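# Snap red block flush onto blue block

## Task

Push the red block down onto the blue block so that it is seated flush, fully engaged rather than resting on the studs, with both blocks still on the table. The blocks must be tightly aligned and need a firm press. It only counts if the joined blocks stay that way without the robot holding them.

## Robot and tools

Robot: two arms, left_arm and right_arm, mounted on opposite sides of a table, each with a parallel two-finger gripper. The names do not indicate image sides. Occasionally a held part or a loose object gets a brief external tug or shove.

World frame: origin at the table centre, +z up, table surface at z = +0.020 m. left_arm's base is on the +y side. Gripper poses in results use this frame: end_effector_position in metres plus end_effector_quat_wxyz, and linear and angular velocities in m/s and rad/s. Reported hand positions can be off, more so at long reach. In the gripper's own frame the fingers point along +x and close along y. The reported position is the spot between the pads, 3 to 4 cm behind the fingertips.

Joint order, used in every row and in every per-joint list of a result: waist, elbow, wrist pitch, wrist yaw, shoulder, wrist roll. Follow this order and nothing else. Stated ranges in rad: waist -3.054 to 3.054, shoulder 0.000 to 3.142, elbow 0.000 to 2.356, wrist pitch -1.571 to 1.571, wrist yaw -1.571 to 1.571, wrist roll -3.142 to 3.142. The true end may sit up to 0.010 rad either way.

A row is always one flat list of 14 numbers in [-1, 1] covering both arms: the left arm's 6 joint values then its opening, then the right arm's 6 joint values then its opening. Joint values are scaled relative offsets, not poses: 1.0 equals 0.9615 rad for waist, shoulder and elbow, 1.713 for wrist pitch, 1.767 for wrist yaw, 1.728 for wrist roll. The opening is absolute: +1 fully open, empty fingers touch near -0.80, values below that down to -1 add no travel. Closing fully takes at least about 0.5 s.

execute_actions(actions): a list of actions; each action is a table of 0 to 15 rows, one row per 1/30 s step, and a short table repeats its final row to fill 15 steps (0.5 s). Joint offsets in every row are measured from the angles at the start of that action, not from the previous row; for a call's first action, from the latest reported angles. An empty list just returns state and images. An action that would push any joint more than 0.010 rad outward past its range end is rejected for both arms; a malformed action, or a first action failing that check, rejects the whole call. A joint pushed beyond its real end stops there and the result may say "joint sent to its limit".

move(target, speed, blocking): target is one 14-number row as above; its joint offsets count from the Joint positions in the latest result that shows them. All joints travel synchronised, so the hand follows a curve, for 0.5 to 10 s. speed (0.01 to 2 rad/s, default 0.5) caps the joint with the longest path. No collision avoidance. Faster contact hits harder; a target set deeper past contact pushes harder. To keep pressing as before, command the offset from Joint positions to Joint targets. blocking=false returns after 0.5 s; then use wait or stop before anything else. The extra "move:" line reports the ending (done, off_target, moving, held, fault), limits=held or limits=none, and each arm's joint farthest from its target.

wait(seconds): 0 to 10, holds last commands and lets a running move continue. stop(): brakes the current move; it needs stopping distance. zoom_image(camera, region): region [x0, y0, x1, y1] in pixels, at most 504 by 504, of one camera's latest image. Cameras, each 504x504: cam_head_left, cam_head_right, cam_high, cam_low, cam_left_wrist, cam_right_wrist. finished_scene(scene): ends the current scene, given its number, permanently, and reports success; make sure the blocks are already settled.

Motion limits: each joint's target is held within 0.211 rad (waist, shoulder, elbow), 0.213 (wrist pitch), 0.267 (wrist yaw), 0.228 (wrist roll) of its measured angle, and targets that would put the hand over 70 mm away are scaled back, so big moves span several actions. Friction may leave joints short or skip small turns; check positions after each move.

Result lines: Joint positions and Joint velocities per arm (rad, then finger gap in m, 0.088 when open); Joint targets; grip_measured (opening on the command scale, up to about 1 mm off, and narrower by up to 0.061 when squeezing); Joint torques and External joint torques (noisy, include friction and held weight; "no reading" possible); step readings with HELD marks; "joint command not followed" when clearance checks altered targets. To hold something, command about 0.07 below grip_measured. Pad force is about 34 to 49 N.

Avoid: knocking anything off the table, dropping or slamming parts, very hard pushes, and arms striking each other. Load limits (N m): waist 16.6, shoulder 20.6, elbow 20.5, wrist pitch 5.42, wrist yaw 5.4, wrist roll 5.07; reaching one freezes that arm for 10 s. Long holding heats motors: MOTOR HOT from 50 °C, an OVER-TEMPERATURE FAULT at 95 °C, and possibly loss of power.

Each tool is called after "Request:" as a command line: name --argument value for each argument, lists and objects as JSON in quotes; but a table of rows of numbers goes row by row, as --pt "numbers of a row", without its own name.

## Session

Request:
execute_actions --actions '[]'

Scene clock: 0.00 s.
left_arm: end_effector_position=(+0.2686, +0.5029, +0.1249) grip_measured=+0.994 end_effector_quat_wxyz=(+0.434, +0.565, +0.411, -0.568) end_effector_velocity=(+0.001, +0.000, +0.000) end_effector_angular_velocity=(+0.008, -0.006, +0.005) | right_arm: end_effector_position=(+0.1776, -0.2694, +0.3264) grip_measured=+1.000 end_effector_quat_wxyz=(+0.422, +0.682, +0.408, -0.438) end_effector_velocity=(-0.000, -0.003, -0.001) end_effector_angular_velocity=(-0.012, -0.001, +0.002)
Joint names: [waist, elbow, wrist pitch, wrist yaw, shoulder, wrist roll]
Joint positions: left_arm=[ 1.111  1.258 -1.018  0.03   1.798  1.949  0.088] | right_arm=[-1.151  1.459 -1.371  0.054  1.316  2.597  0.088]
Joint velocities: left_arm=[-0.002 -0.002  0.007 -0.007 -0.002 -0.007 -0.   ] | right_arm=[-0.002 -0.002 -0.007  0.007 -0.002 -0.007  0.   ]
Joint torques (N m, as the arm reports them, + toward a larger angle): no reading
External joint torques (N m, as the arm's controller estimates them; a push from outside toward a larger angle lowers the number): no reading
Motor temperatures (°C, as the motors report them): left_arm=[21 22 24 23 21 23] | right_arm=[22 23 21 23 23 23]
Heat: left arm: hottest wrist pitch 24 °C (+0.0 °C/min); right arm: hottest shoulder 23 °C (+0.0 °C/min).
Joint targets: left_arm=[1.111 1.258 -1.018 0.030 1.798 1.949] | right_arm=[-1.151 1.459 -1.371 0.054 1.316 2.597]

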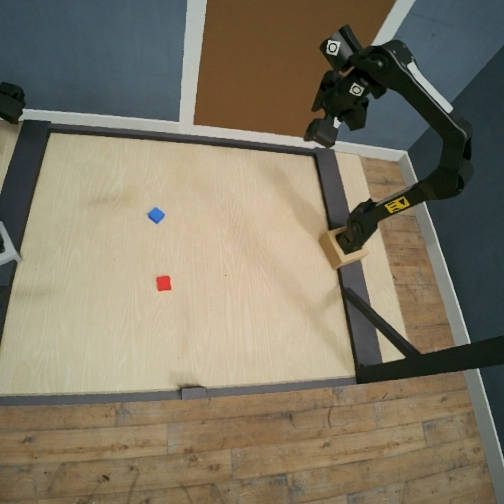

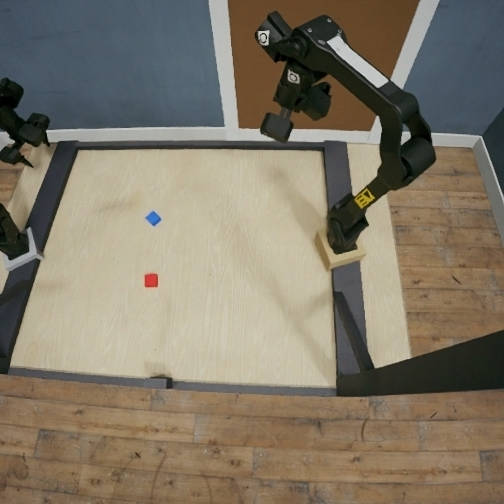

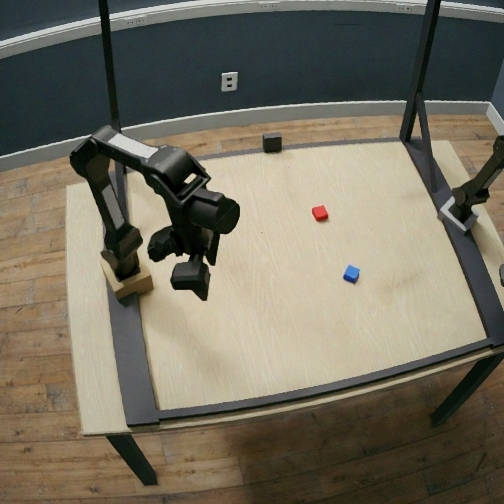

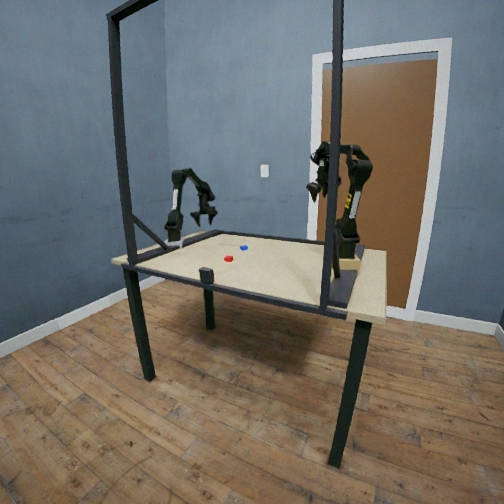

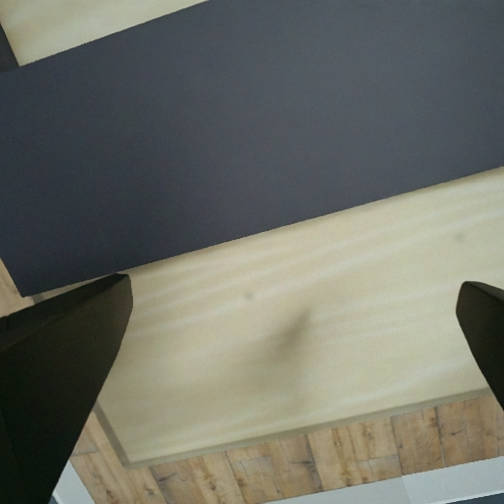

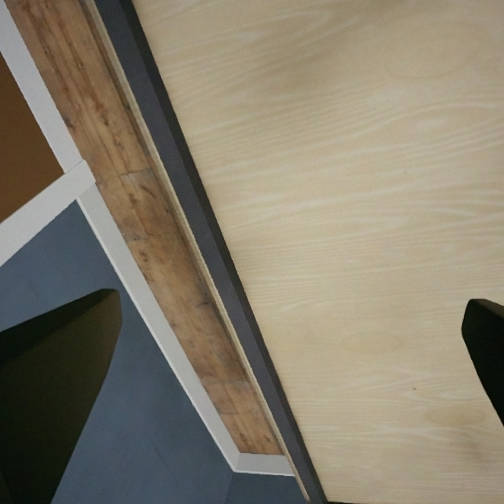

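Request:
move --target '[0,0,0,0,0,0,1,0.7,0.53,0.074,-0.03,0.3,-0.476,1]' --speed 1

Request:
execute_actions --actions '[]'

Scene clock: 17.77 s.
left_arm: end_effector_position=(+0.2686, +0.5029, +0.1249) grip_measured=+0.994 end_effector_quat_wxyz=(+0.434, +0.565, +0.411, -0.568) end_effector_velocity=(-0.002, +0.000, +0.002) end_effector_angular_velocity=(+0.007, +0.003, -0.010) | right_arm: end_effector_position=(+0.0398, -0.0723, +0.4200) grip_measured=+1.000 end_effector_quat_wxyz=(+0.650, +0.361, +0.658, +0.114) end_effector_velocity=(-0.000, -0.002, +0.001) end_effector_angular_velocity=(-0.002, +0.001, +0.008)
Joint names: [waist, elbow, wrist pitch, wrist yaw, shoulder, wrist roll]
Joint positions: left_arm=[ 1.111  1.258 -1.018  0.03   1.798  1.949  0.088] | right_arm=[-0.481  1.956 -1.248  0.006  1.593  1.781  0.088]
Joint velocities: left_arm=[-0.002 -0.002 -0.007 -0.007 -0.007  0.007 -0.   ] | right_arm=[-0.002  0.002 -0.007 -0.007 -0.002 -0.007  0.   ]
Joint torques (N m, as the arm reports them, + toward a larger angle): left_arm=[-0.06  6.39  0.33  0.03 -7.62  0.03] | right_arm=[ 0.29  6.94  1.55 -0.1  -4.73 -0.26]
External joint torques (N m, as the arm's controller estimates them; a push from outside toward a larger angle lowers the number): left_arm=[-0.05  0.82  0.04 -0.05 -0.28  0.03] | right_arm=[ 0.29  1.45  0.28 -0.14  0.92 -0.22]
Motor temperatures (°C, as the motors report them): left_arm=[21 23 24 23 23 23] | right_arm=[22 25 22 23 24 23]
Heat: left arm: hottest wrist pitch 24 °C (+0.0 °C/min); right arm: hottest elbow 25 °C (+6.8 °C/min).
Joint targets: left_arm=[1.111 1.258 -1.018 0.030 1.798 1.949] | right_arm=[-0.478 1.968 -1.244 0.001 1.605 1.775]
move: off_target (right_arm); limits=none; left_arm: farthest joint: the waist, 0.000 radians from its target (0.000 radians at the start); right_arm: farthest joint: the elbow, 0.013 radians from its target (0.510 radians at the start)
camera_calibration (this result's frames):
cam_right_wrist: T_world_to_cam=[[-0.303464, -0.712117, -0.633087, 0.236334], [-0.922306, 0.0526685, 0.382856, -0.0945372], [-0.239294, 0.700082, -0.672772, 0.420733], [0, 0, 0, 1]] pos_world=[0.0852057, -0.121271, 0.468872]

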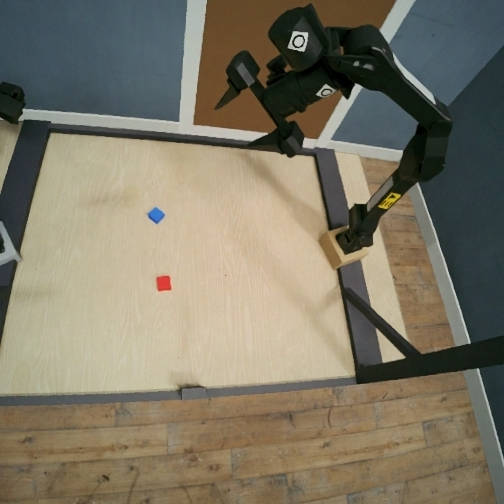

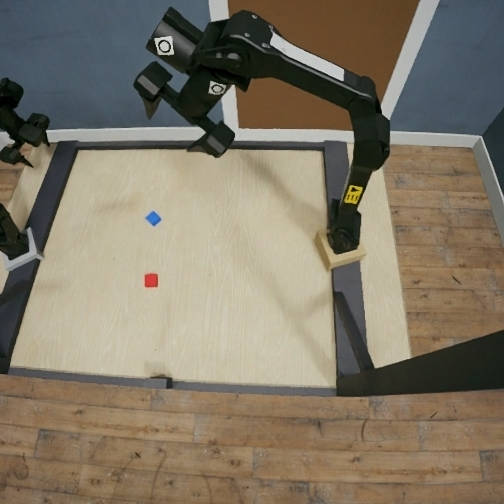

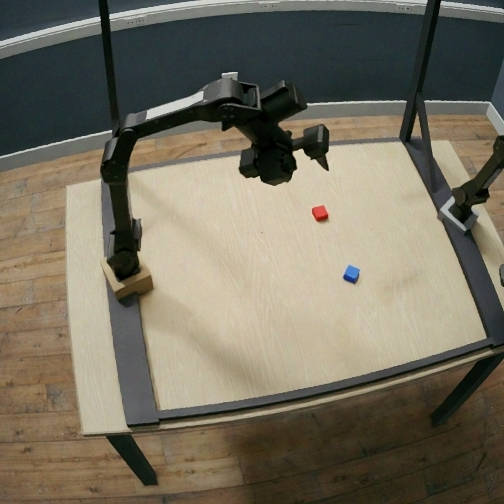

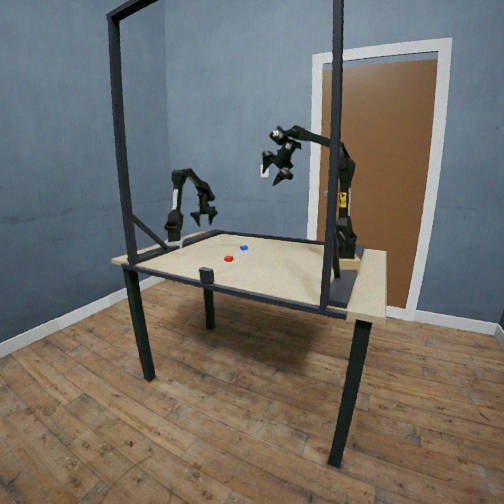

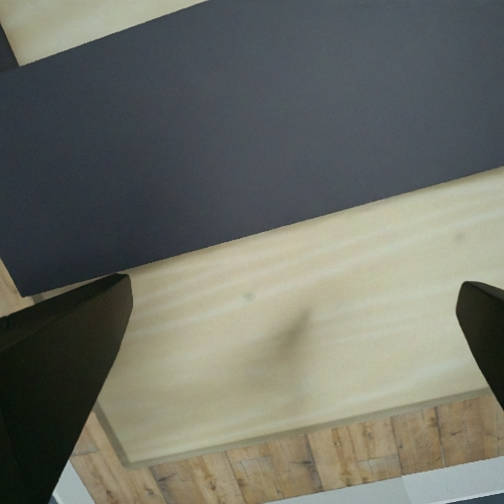

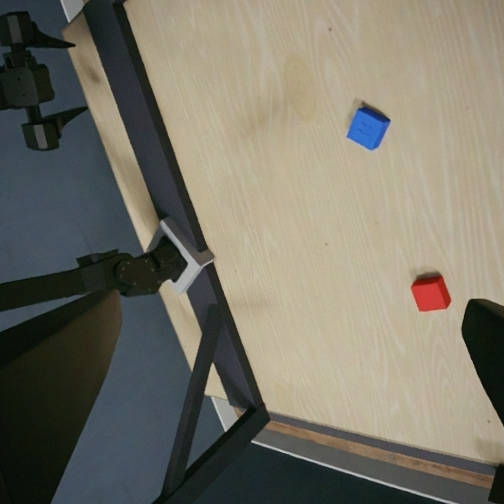

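Scene clock: 17.77 s.
left_arm: end_effector_position=(+0.2686, +0.5029, +0.1249) grip_measured=+0.994 end_effector_quat_wxyz=(+0.434, +0.565, +0.411, -0.568) end_effector_velocity=(-0.002, +0.000, +0.002) end_effector_angular_velocity=(+0.007, +0.003, -0.010) | right_arm: end_effector_position=(+0.0398, -0.0723, +0.4200) grip_measured=+1.000 end_effector_quat_wxyz=(+0.650, +0.361, +0.658, +0.114) end_effector_velocity=(-0.000, -0.002, +0.001) end_effector_angular_velocity=(-0.002, +0.001, +0.008)
Joint names: [waist, elbow, wrist pitch, wrist yaw, shoulder, wrist roll]
Joint positions: left_arm=[ 1.111  1.258 -1.018  0.03   1.798  1.949  0.088] | right_arm=[-0.481  1.956 -1.248  0.006  1.593  1.781  0.088]
Joint velocities: left_arm=[-0.002 -0.002 -0.007 -0.007 -0.007  0.007 -0.   ] | right_arm=[-0.002  0.002 -0.007 -0.007 -0.002 -0.007  0.   ]
Joint torques (N m, as the arm reports them, + toward a larger angle): left_arm=[-0.06  6.39  0.33  0.03 -7.62  0.03] | right_arm=[ 0.29  6.94  1.55 -0.1  -4.73 -0.26]
External joint torques (N m, as the arm's controller estimates them; a push from outside toward a larger angle lowers the number): left_arm=[-0.05  0.82  0.04 -0.05 -0.28  0.03] | right_arm=[ 0.29  1.45  0.28 -0.14  0.92 -0.22]
Motor temperatures (°C, as the motors report them): left_arm=[21 23 24 23 23 23] | right_arm=[22 25 22 23 24 23]
Heat: left arm: hottest wrist pitch 24 °C (+0.0 °C/min); right arm: hottest elbow 25 °C (+6.8 °C/min).
Joint targets: left_arm=[1.111 1.258 -1.018 0.030 1.798 1.949] | right_arm=[-0.478 1.968 -1.244 0.001 1.605 1.775]
camera_calibration (this result's frames):
cam_right_wrist: T_world_to_cam=[[-0.303464, -0.712117, -0.633087, 0.236334], [-0.922306, 0.0526685, 0.382856, -0.0945372], [-0.239294, 0.700082, -0.672772, 0.420733], [0, 0, 0, 1]] pos_world=[0.0852057, -0.121271, 0.468872]

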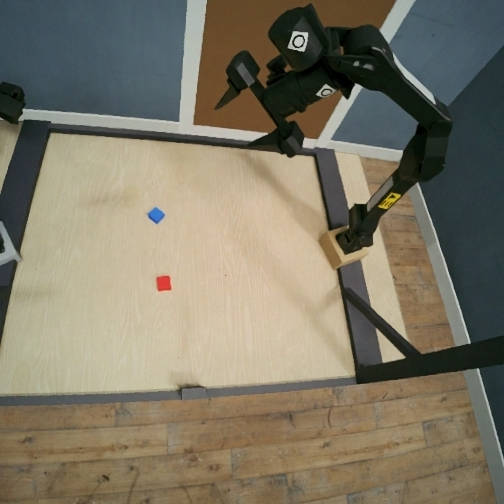

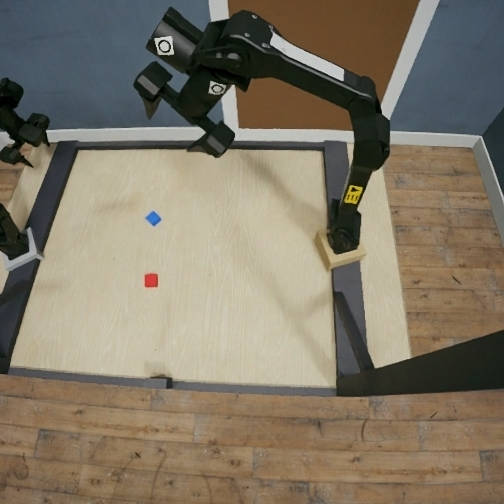

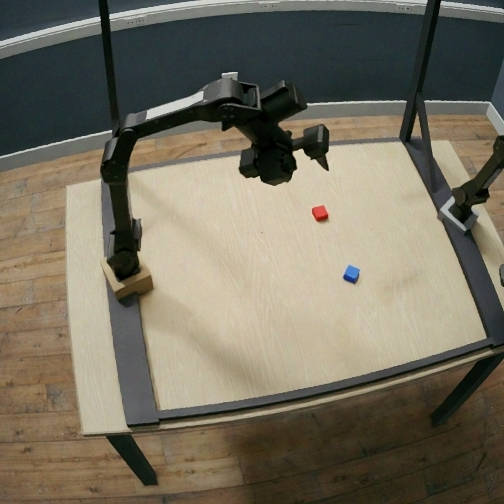

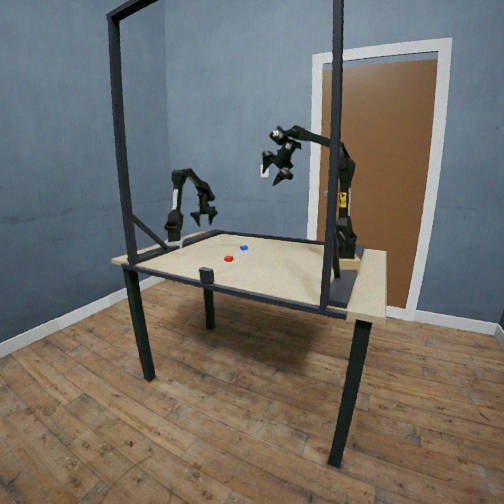

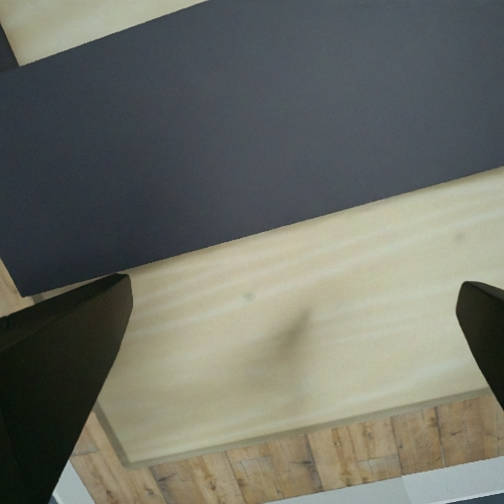

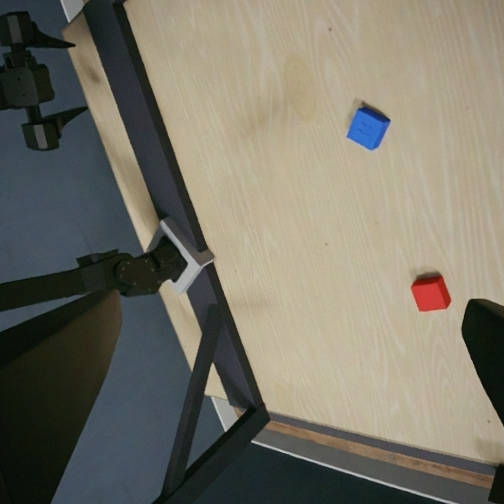

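Request:
move --target '[-0.985,0.5,-0.167,-0.017,0.1,-0.353,1,-0.7,-0.5,0,0,-0.5,0,1]' --speed 1

Request:
move --target '[-0.985,0.2,0,0,0.31,0,1,0,0,0,0,0,0,1]' --speed 1

Scene clock: 26.63 s.
left_arm: end_effector_position=(+0.1935, +0.1939, +0.2166) grip_measured=+0.994 end_effector_quat_wxyz=(+0.361, +0.637, +0.281, -0.620) end_effector_velocity=(-0.002, -0.000, +0.001) end_effector_angular_velocity=(+0.005, -0.002, +0.015) | right_arm: end_effector_position=(+0.1659, -0.2702, +0.3931) grip_measured=+1.000 end_effector_quat_wxyz=(+0.652, +0.557, +0.504, -0.107) end_effector_velocity=(-0.004, +0.000, -0.000) end_effector_angular_velocity=(+0.001, +0.004, +0.028)
Joint names: [waist, elbow, wrist pitch, wrist yaw, shoulder, wrist roll]
Joint positions: left_arm=[ 0.168  1.726 -1.301  0.005  1.881  1.343  0.088] | right_arm=[-1.151  1.483 -1.247  0.006  1.123  1.781  0.088]
Joint velocities: left_arm=[-0.007  0.002 -0.007 -0.007 -0.002 -0.022 -0.   ] | right_arm=[-0.002 -0.002 -0.007 -0.022 -0.007 -0.022  0.   ]
Joint torques (N m, as the arm reports them, + toward a larger angle): left_arm=[-0.36  8.72  0.38 -0.08 -7.11 -0.1 ] | right_arm=[-0.2   4.85  1.25  0.04 -3.51 -0.02]
External joint torques (N m, as the arm's controller estimates them; a push from outside toward a larger angle lowers the number): left_arm=[-0.41  2.84 -0.11 -0.14  1.11 -0.09] | right_arm=[-0.21 -0.6   0.   -0.01 -1.21  0.02]
Motor temperatures (°C, as the motors report them): left_arm=[21 24 24 23 24 23] | right_arm=[22 26 23 23 24 23]
Heat: left arm: hottest shoulder 24 °C (+0.0 °C/min); right arm: hottest elbow 26 °C (+6.8 °C/min).
Joint targets: left_arm=[0.164 1.739 -1.304 -0.000 1.894 1.339] | right_arm=[-1.154 1.475 -1.247 0.006 1.113 1.781]
move: off_target (left_arm); limits=none; left_arm: farthest joint: the shoulder, 0.014 radians from its target (0.096 radians at the start); right_arm: farthest joint: the shoulder, 0.010 radians from its target (0.481 radians at the start)
camera_calibration (this result's frames):
cam_left_wrist: T_world_to_cam=[[-0.800865, 0.577426, -0.158728, 0.0844397], [0.499281, 0.790183, 0.355428, -0.305207], [0.330658, 0.2054, -0.921128, 0.171232], [0, 0, 0, 1]] pos_world=[0.163389, 0.15724, 0.279609]
cam_right_wrist: T_world_to_cam=[[-0.681027, -0.370845, -0.631408, 0.270841], [-0.689658, 0.614652, 0.382851, 0.155781], [0.246118, 0.696188, -0.674351, 0.490447], [0, 0, 0, 1]] pos_world=[0.171177, -0.336754, 0.442103]

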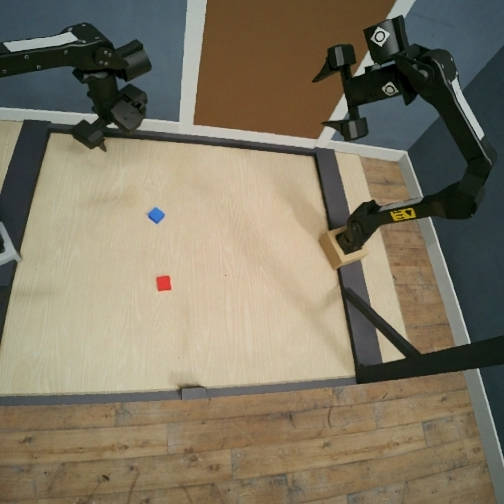

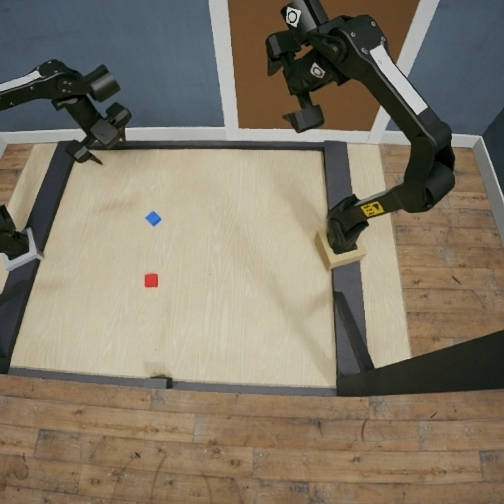

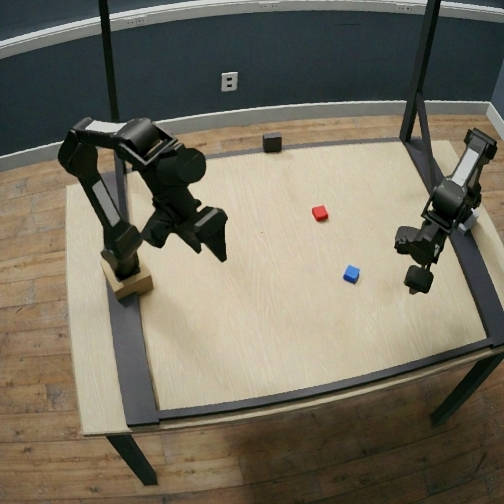

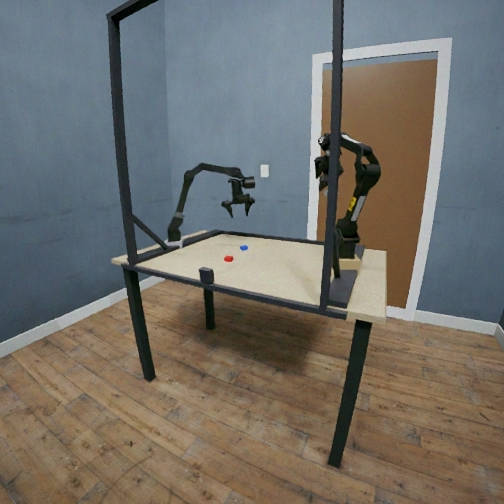

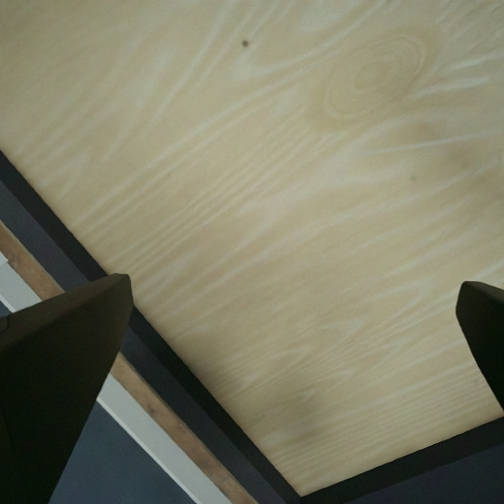

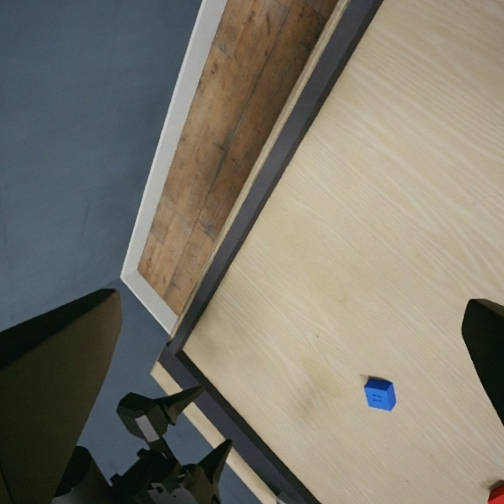

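Scene clock: 28.23 s.
left_arm: end_effector_position=(-0.1503, +0.0670, +0.1572) grip_measured=+0.994 end_effector_quat_wxyz=(+0.004, +0.704, -0.004, -0.710) end_effector_velocity=(+0.000, +0.001, +0.002) end_effector_angular_velocity=(+0.001, -0.007, +0.020) | right_arm: end_effector_position=(+0.1659, -0.2702, +0.3931) grip_measured=+1.000 end_effector_quat_wxyz=(+0.652, +0.557, +0.504, -0.107) end_effector_velocity=(-0.003, -0.002, -0.002) end_effector_angular_velocity=(-0.018, +0.007, +0.019)
Joint names: [waist, elbow, wrist pitch, wrist yaw, shoulder, wrist roll]
Joint positions: left_arm=[-0.779  1.906 -1.301  0.005  2.162  1.343  0.088] | right_arm=[-1.151  1.483 -1.247  0.006  1.123  1.781  0.088]
Joint velocities: left_arm=[-0.002  0.002 -0.007 -0.007 -0.002 -0.022 -0.   ] | right_arm=[-0.002  0.002 -0.022 -0.007 -0.002 -0.022  0.   ]
Joint torques (N m, as the arm reports them, + toward a larger angle): left_arm=[-0.05  8.6   0.35  0.06 -8.81  0.03] | right_arm=[ 0.    5.59  1.26  0.04 -2.58 -0.03]
External joint torques (N m, as the arm's controller estimates them; a push from outside toward a larger angle lowers the number): left_arm=[-0.05  2.81  0.03  0.    1.29  0.03] | right_arm=[ 0.    0.13  0.01 -0.01 -0.25  0.  ]
Motor temperatures (°C, as the motors report them): left_arm=[21 24 24 23 24 23] | right_arm=[22 26 23 23 24 23]
Heat: left arm: hottest shoulder 24 °C (+0.0 °C/min); right arm: hottest elbow 26 °C (+6.4 °C/min).
Joint targets: left_arm=[-0.779 1.918 -1.301 0.005 2.179 1.343] | right_arm=[-1.151 1.483 -1.247 0.006 1.123 1.781]
move: off_target (left_arm); limits=none; left_arm: farthest joint: the shoulder, 0.017 radians from its target (0.299 radians at the start); right_arm: farthest joint: the waist, 0.000 radians from its target (0.000 radians at the start)
camera_calibration (this result's frames):
cam_left_wrist: T_world_to_cam=[[0.00284961, 0.998187, -0.0601161, -0.0499166], [0.924479, 0.0202881, 0.380693, 0.0993346], [0.381223, -0.0566608, -0.922745, 0.281657], [0, 0, 0, 1]] pos_world=[-0.199065, 0.0637697, 0.219081]
cam_right_wrist: T_world_to_cam=[[-0.681027, -0.370845, -0.631408, 0.270841], [-0.689658, 0.614652, 0.382851, 0.155781], [0.246118, 0.696188, -0.674351, 0.490447], [0, 0, 0, 1]] pos_world=[0.171177, -0.336754, 0.442103]

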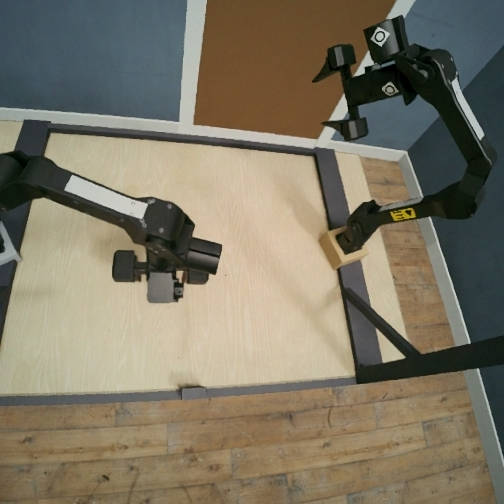

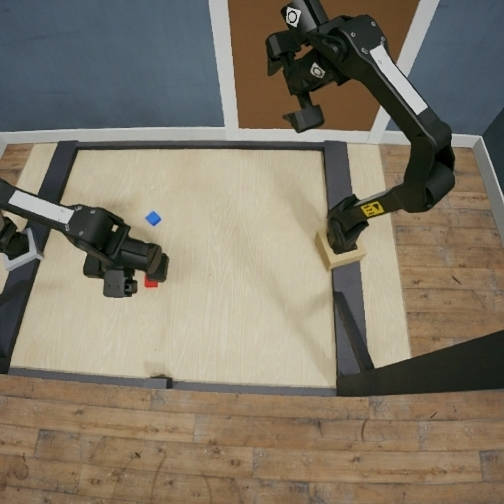

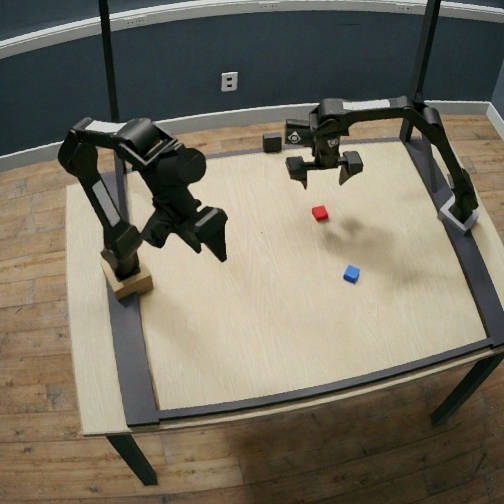

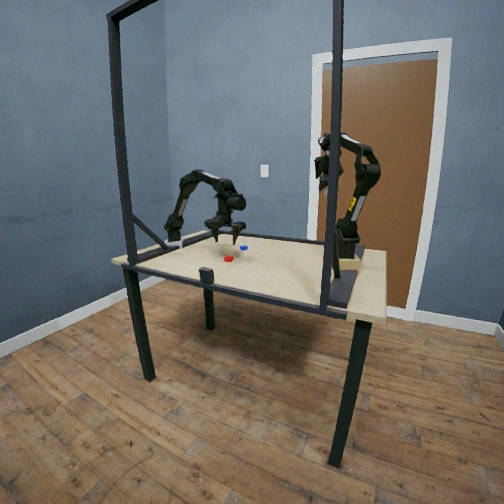

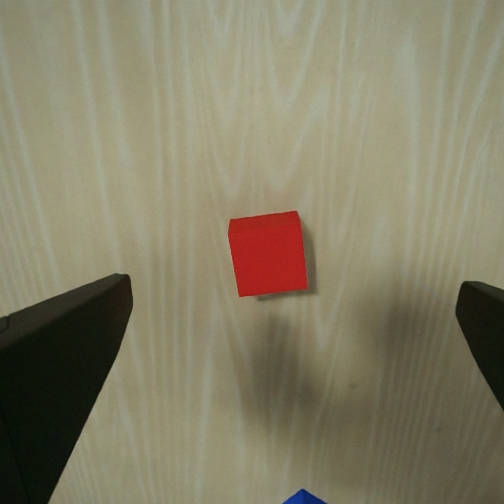

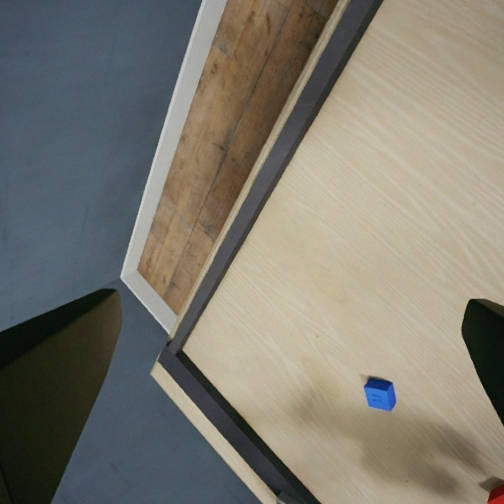

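Request:
move --target '[0.062,-0.233,0.154,0,0.062,-0.04,1,0,0,0,0,0,0,1]'

Scene clock: 37.27 s.
left_arm: end_effector_position=(-0.1272, +0.0608, +0.0858) grip_measured=+0.994 end_effector_quat_wxyz=(+0.048, +0.703, +0.038, -0.709) end_effector_velocity=(-0.001, +0.006, +0.000) end_effector_angular_velocity=(+0.023, +0.004, +0.005) | right_arm: end_effector_position=(+0.1659, -0.2702, +0.3931) grip_measured=+1.000 end_effector_quat_wxyz=(+0.652, +0.557, +0.504, -0.107) end_effector_velocity=(+0.002, -0.001, -0.001) end_effector_angular_velocity=(-0.006, -0.009, -0.001)
Joint names: [waist, elbow, wrist pitch, wrist yaw, shoulder, wrist roll]
Joint positions: left_arm=[-0.722  1.695 -1.04   0.005  2.209  1.277  0.088] | right_arm=[-1.151  1.483 -1.247  0.006  1.123  1.781  0.088]
Joint velocities: left_arm=[-0.002 -0.002 -0.022  0.007 -0.002 -0.007 -0.   ] | right_arm=[-0.002 -0.007  0.007  0.007 -0.002 -0.007  0.   ]
Joint torques (N m, as the arm reports them, + toward a larger angle): left_arm=[ 0.4   5.08  0.61  0.04 -9.29 -0.07] | right_arm=[ 0.    5.58  1.26  0.04 -2.56 -0.03]
External joint torques (N m, as the arm's controller estimates them; a push from outside toward a larger angle lowers the number): left_arm=[ 0.42 -0.45  0.3  -0.03  0.82 -0.07] | right_arm=[ 0.    0.17  0.   -0.01 -0.31  0.01]
Motor temperatures (°C, as the motors report them): left_arm=[21 25 24 23 25 23] | right_arm=[22 26 23 23 24 23]
Heat: left arm: hottest shoulder 25 °C (+1.6 °C/min); right arm: hottest elbow 26 °C (+4.8 °C/min).
Joint targets: left_arm=[-0.719 1.682 -1.037 0.005 2.222 1.274] | right_arm=[-1.151 1.483 -1.247 0.006 1.123 1.781]
move: off_target (left_arm); limits=none; left_arm: farthest joint: the elbow, 0.013 radians from its target (0.224 radians at the start); right_arm: farthest joint: the waist, 0.000 radians from its target (0.000 radians at the start)
camera_calibration (this result's frames):
cam_left_wrist: T_world_to_cam=[[-0.118795, 0.99095, -0.0624895, -0.0629379], [0.915646, 0.133674, 0.379109, 0.0973569], [0.384031, -0.0121819, -0.92324, 0.204376], [0, 0, 0, 1]] pos_world=[-0.175108, 0.051844, 0.147846]
cam_right_wrist: T_world_to_cam=[[-0.681027, -0.370845, -0.631408, 0.270841], [-0.689658, 0.614652, 0.382851, 0.155781], [0.246118, 0.696188, -0.674351, 0.490447], [0, 0, 0, 1]] pos_world=[0.171177, -0.336754, 0.442103]

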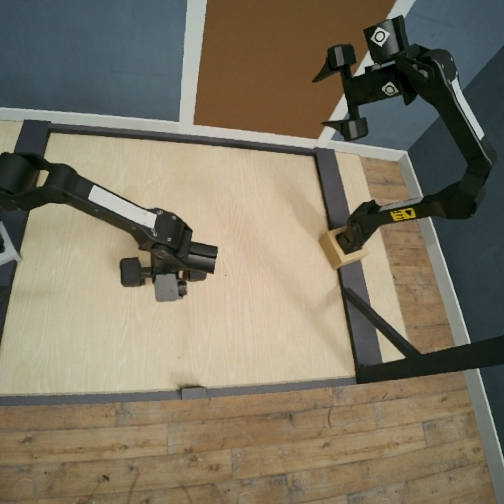

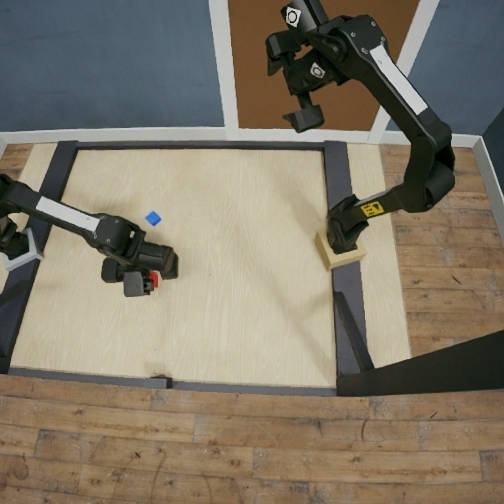

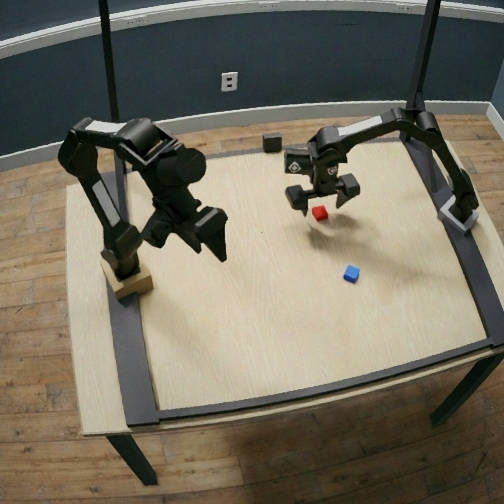

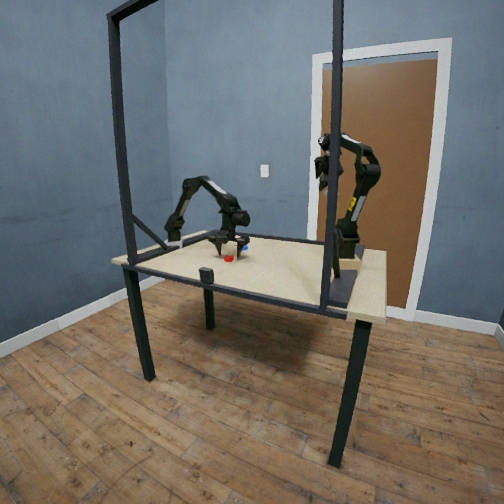

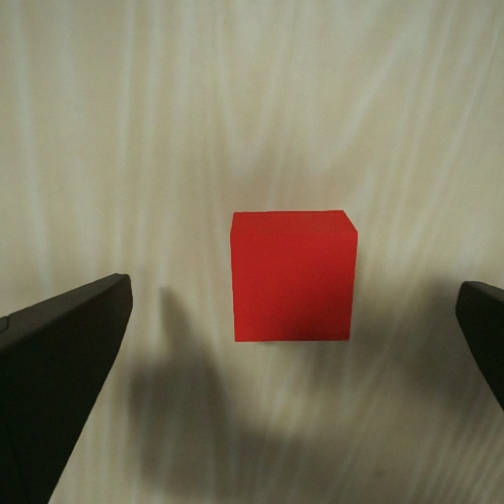

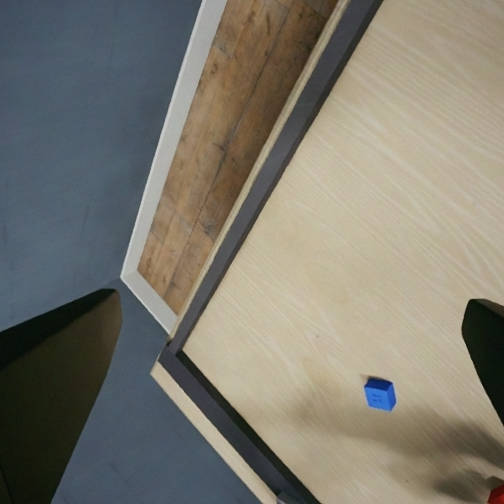

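Request:
move --target '[0.003,-0.061,0.041,0,0.036,0,0.3,0,0,0,0,0,0,1]' --speed 0.15

Request:
move --target '[0,-0.005,0,0,0.005,0,-0.4,0,0,0,0,0,0,1]'

Scene clock: 43.43 s.
left_arm: end_effector_position=(-0.1273, +0.0600, +0.0685) grip_measured=+0.303 end_effector_quat_wxyz=(+0.051, +0.702, +0.035, -0.709) end_effector_velocity=(-0.002, +0.001, +0.002) end_effector_angular_velocity=(+0.001, -0.007, +0.000) | right_arm: end_effector_position=(+0.1659, -0.2702, +0.3931) grip_measured=+1.000 end_effector_quat_wxyz=(+0.652, +0.557, +0.504, -0.107) end_effector_velocity=(-0.002, -0.001, -0.001) end_effector_angular_velocity=(-0.004, +0.006, +0.008)
Joint names: [waist, elbow, wrist pitch, wrist yaw, shoulder, wrist roll]
Joint positions: left_arm=[-0.722  1.652 -0.971  0.005  2.227  1.277  0.054] | right_arm=[-1.151  1.483 -1.247  0.006  1.123  1.781  0.088]
Joint velocities: left_arm=[-0.007  0.002 -0.007 -0.007 -0.002 -0.007 -0.   ] | right_arm=[-0.002 -0.002 -0.007 -0.007 -0.002 -0.007  0.   ]
Joint torques (N m, as the arm reports them, + toward a larger angle): left_arm=[ 0.28  4.45  0.47  0.11 -8.52  0.04] | right_arm=[ 0.01  5.6   1.26  0.04 -2.57 -0.03]
External joint torques (N m, as the arm's controller estimates them; a push from outside toward a larger angle lowers the number): left_arm=[ 0.41 -1.12  0.11  0.04  1.79  0.04] | right_arm=[ 0.01  0.13  0.   -0.01 -0.21  0.01]
Motor temperatures (°C, as the motors report them): left_arm=[21 25 24 23 26 23] | right_arm=[22 27 24 23 24 23]
Heat: left arm: hottest shoulder 26 °C (+2.8 °C/min); right arm: hottest elbow 27 °C (+5.5 °C/min).
Joint targets: left_arm=[-0.719 1.637 -0.970 0.005 2.244 1.277] | right_arm=[-1.151 1.483 -1.247 0.006 1.123 1.781]
move: off_target (left_arm); limits=none; left_arm: farthest joint: the shoulder, 0.017 radians from its target (0.034 radians at the start); right_arm: farthest joint: the waist, 0.000 radians from its target (0.000 radians at the start)
camera_calibration (this result's frames):
cam_left_wrist: T_world_to_cam=[[-0.119264, 0.990382, -0.0701415, -0.0627742], [0.916115, 0.137006, 0.376779, 0.104156], [0.382764, -0.0193214, -0.923644, 0.188749], [0, 0, 0, 1]] pos_world=[-0.175152, 0.0515474, 0.13069]
cam_right_wrist: T_world_to_cam=[[-0.681027, -0.370845, -0.631408, 0.270841], [-0.689658, 0.614652, 0.382851, 0.155781], [0.246118, 0.696188, -0.674351, 0.490447], [0, 0, 0, 1]] pos_world=[0.171177, -0.336754, 0.442103]

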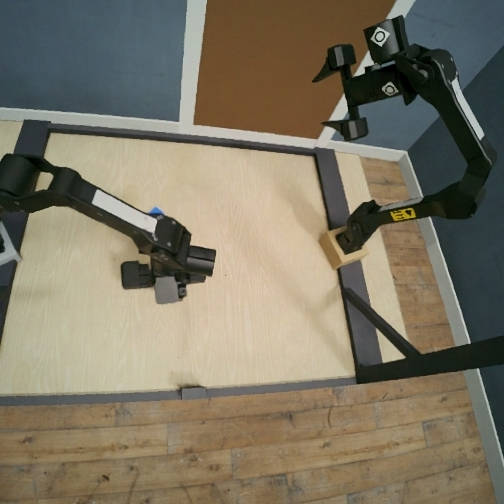

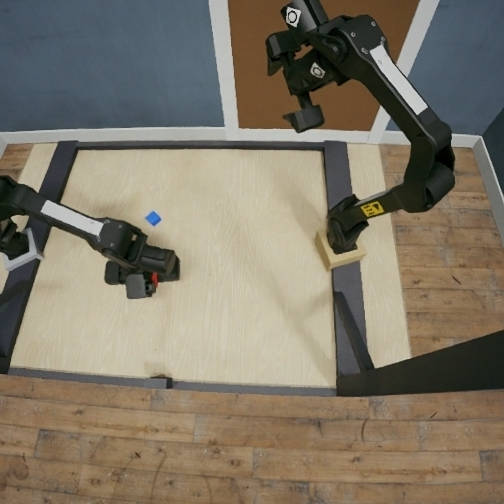

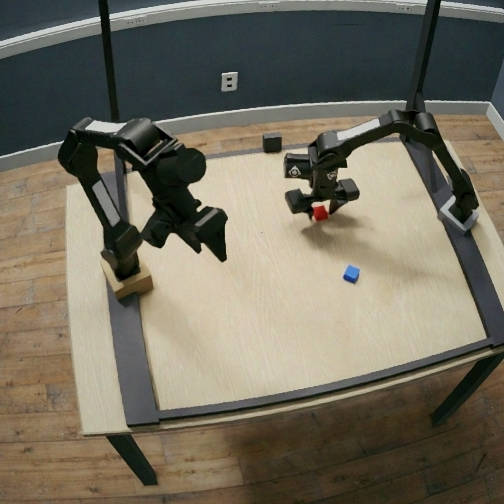

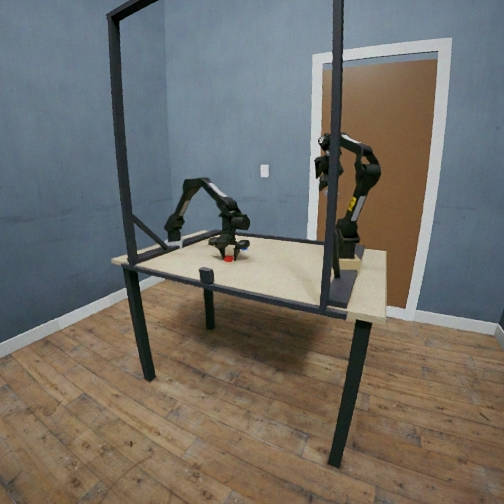

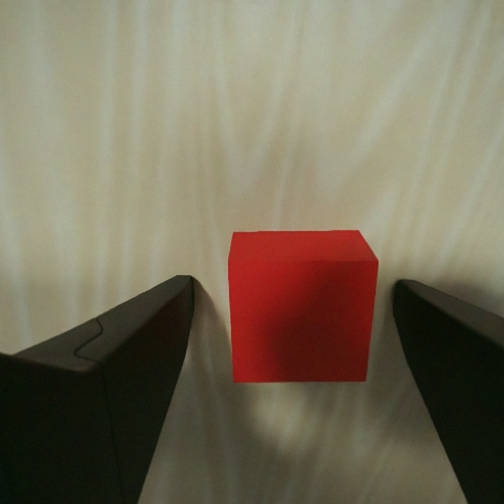

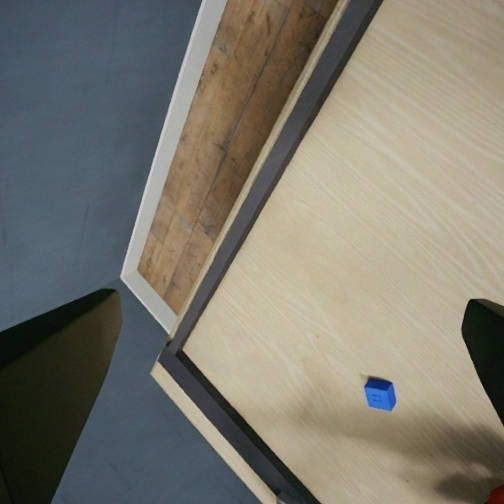

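Scene clock: 44.13 s.
left_arm: end_effector_position=(-0.1273, +0.0599, +0.0685) grip_measured=-0.193 end_effector_quat_wxyz=(+0.051, +0.702, +0.035, -0.709) end_effector_velocity=(+0.002, -0.001, +0.000) end_effector_angular_velocity=(-0.011, -0.020, +0.005) | right_arm: end_effector_position=(+0.1659, -0.2702, +0.3931) grip_measured=+1.000 end_effector_quat_wxyz=(+0.652, +0.557, +0.504, -0.107) end_effector_velocity=(-0.002, -0.001, -0.001) end_effector_angular_velocity=(-0.004, +0.006, +0.008)
Joint names: [waist, elbow, wrist pitch, wrist yaw, shoulder, wrist roll]
Joint positions: left_arm=[-0.722  1.652 -0.971  0.005  2.227  1.277  0.03 ] | right_arm=[-1.151  1.483 -1.247  0.006  1.123  1.781  0.088]
Joint velocities: left_arm=[-0.002 -0.002  0.007 -0.022 -0.002 -0.007 -0.   ] | right_arm=[-0.002 -0.002 -0.007 -0.007 -0.002 -0.007  0.   ]
Joint torques (N m, as the arm reports them, + toward a larger angle): left_arm=[ -0.19   5.9    0.33   0.05 -10.11  -0.01] | right_arm=[ 0.01  5.57  1.26  0.04 -2.57 -0.03]
External joint torques (N m, as the arm's controller estimates them; a push from outside toward a larger angle lowers the number): left_arm=[-0.2   0.37 -0.02 -0.01  0.11 -0.01] | right_arm=[ 0.03  0.12  0.02 -0.01 -0.21  0.01]
Motor temperatures (°C, as the motors report them): left_arm=[21 25 24 23 26 23] | right_arm=[22 27 24 23 24 23]
Heat: left arm: hottest shoulder 26 °C (+2.7 °C/min); right arm: hottest elbow 27 °C (+5.4 °C/min).
Joint targets: left_arm=[-0.722 1.647 -0.971 0.005 2.231 1.277] | right_arm=[-1.151 1.483 -1.247 0.006 1.123 1.781]
move: done; limits=none; left_arm: farthest joint: the shoulder, 0.005 radians from its target (0.005 radians at the start); right_arm: farthest joint: the waist, 0.000 radians from its target (0.000 radians at the start)
camera_calibration (this result's frames):
cam_left_wrist: T_world_to_cam=[[-0.119257, 0.990323, -0.0709798, -0.0625365], [0.916022, 0.137322, 0.376891, 0.104114], [0.382991, -0.0200723, -0.923534, 0.188805], [0, 0, 0, 1]] pos_world=[-0.175139, 0.0514239, 0.130689]
cam_right_wrist: T_world_to_cam=[[-0.681027, -0.370845, -0.631408, 0.270841], [-0.689658, 0.614652, 0.382851, 0.155781], [0.246118, 0.696188, -0.674351, 0.490447], [0, 0, 0, 1]] pos_world=[0.171177, -0.336754, 0.442103]

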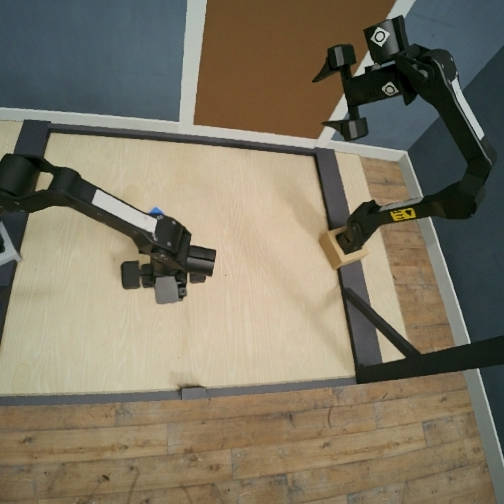

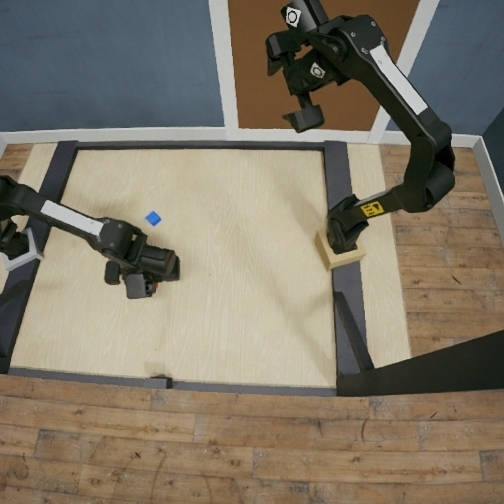

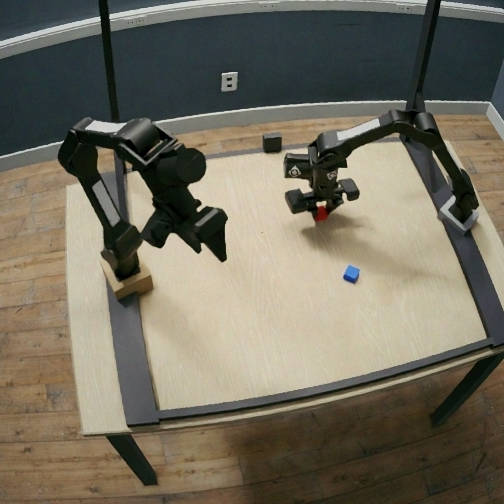

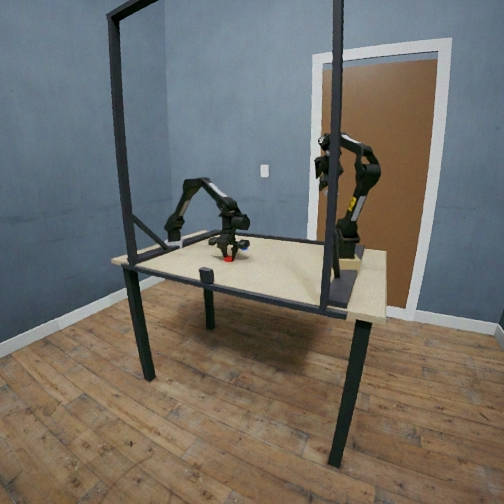

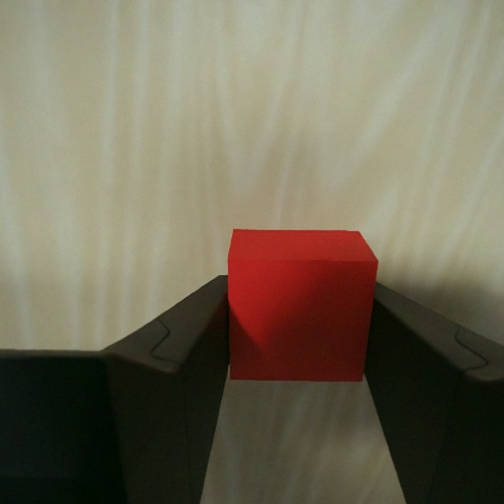

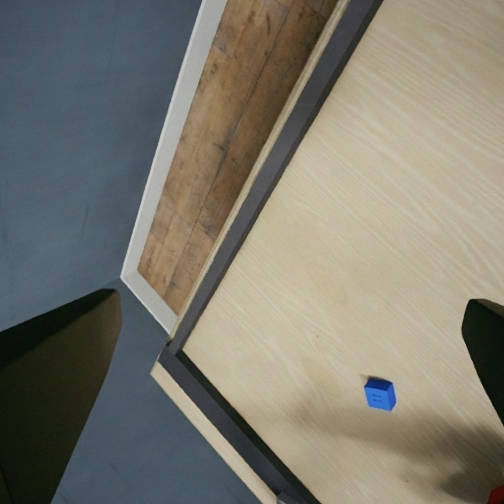

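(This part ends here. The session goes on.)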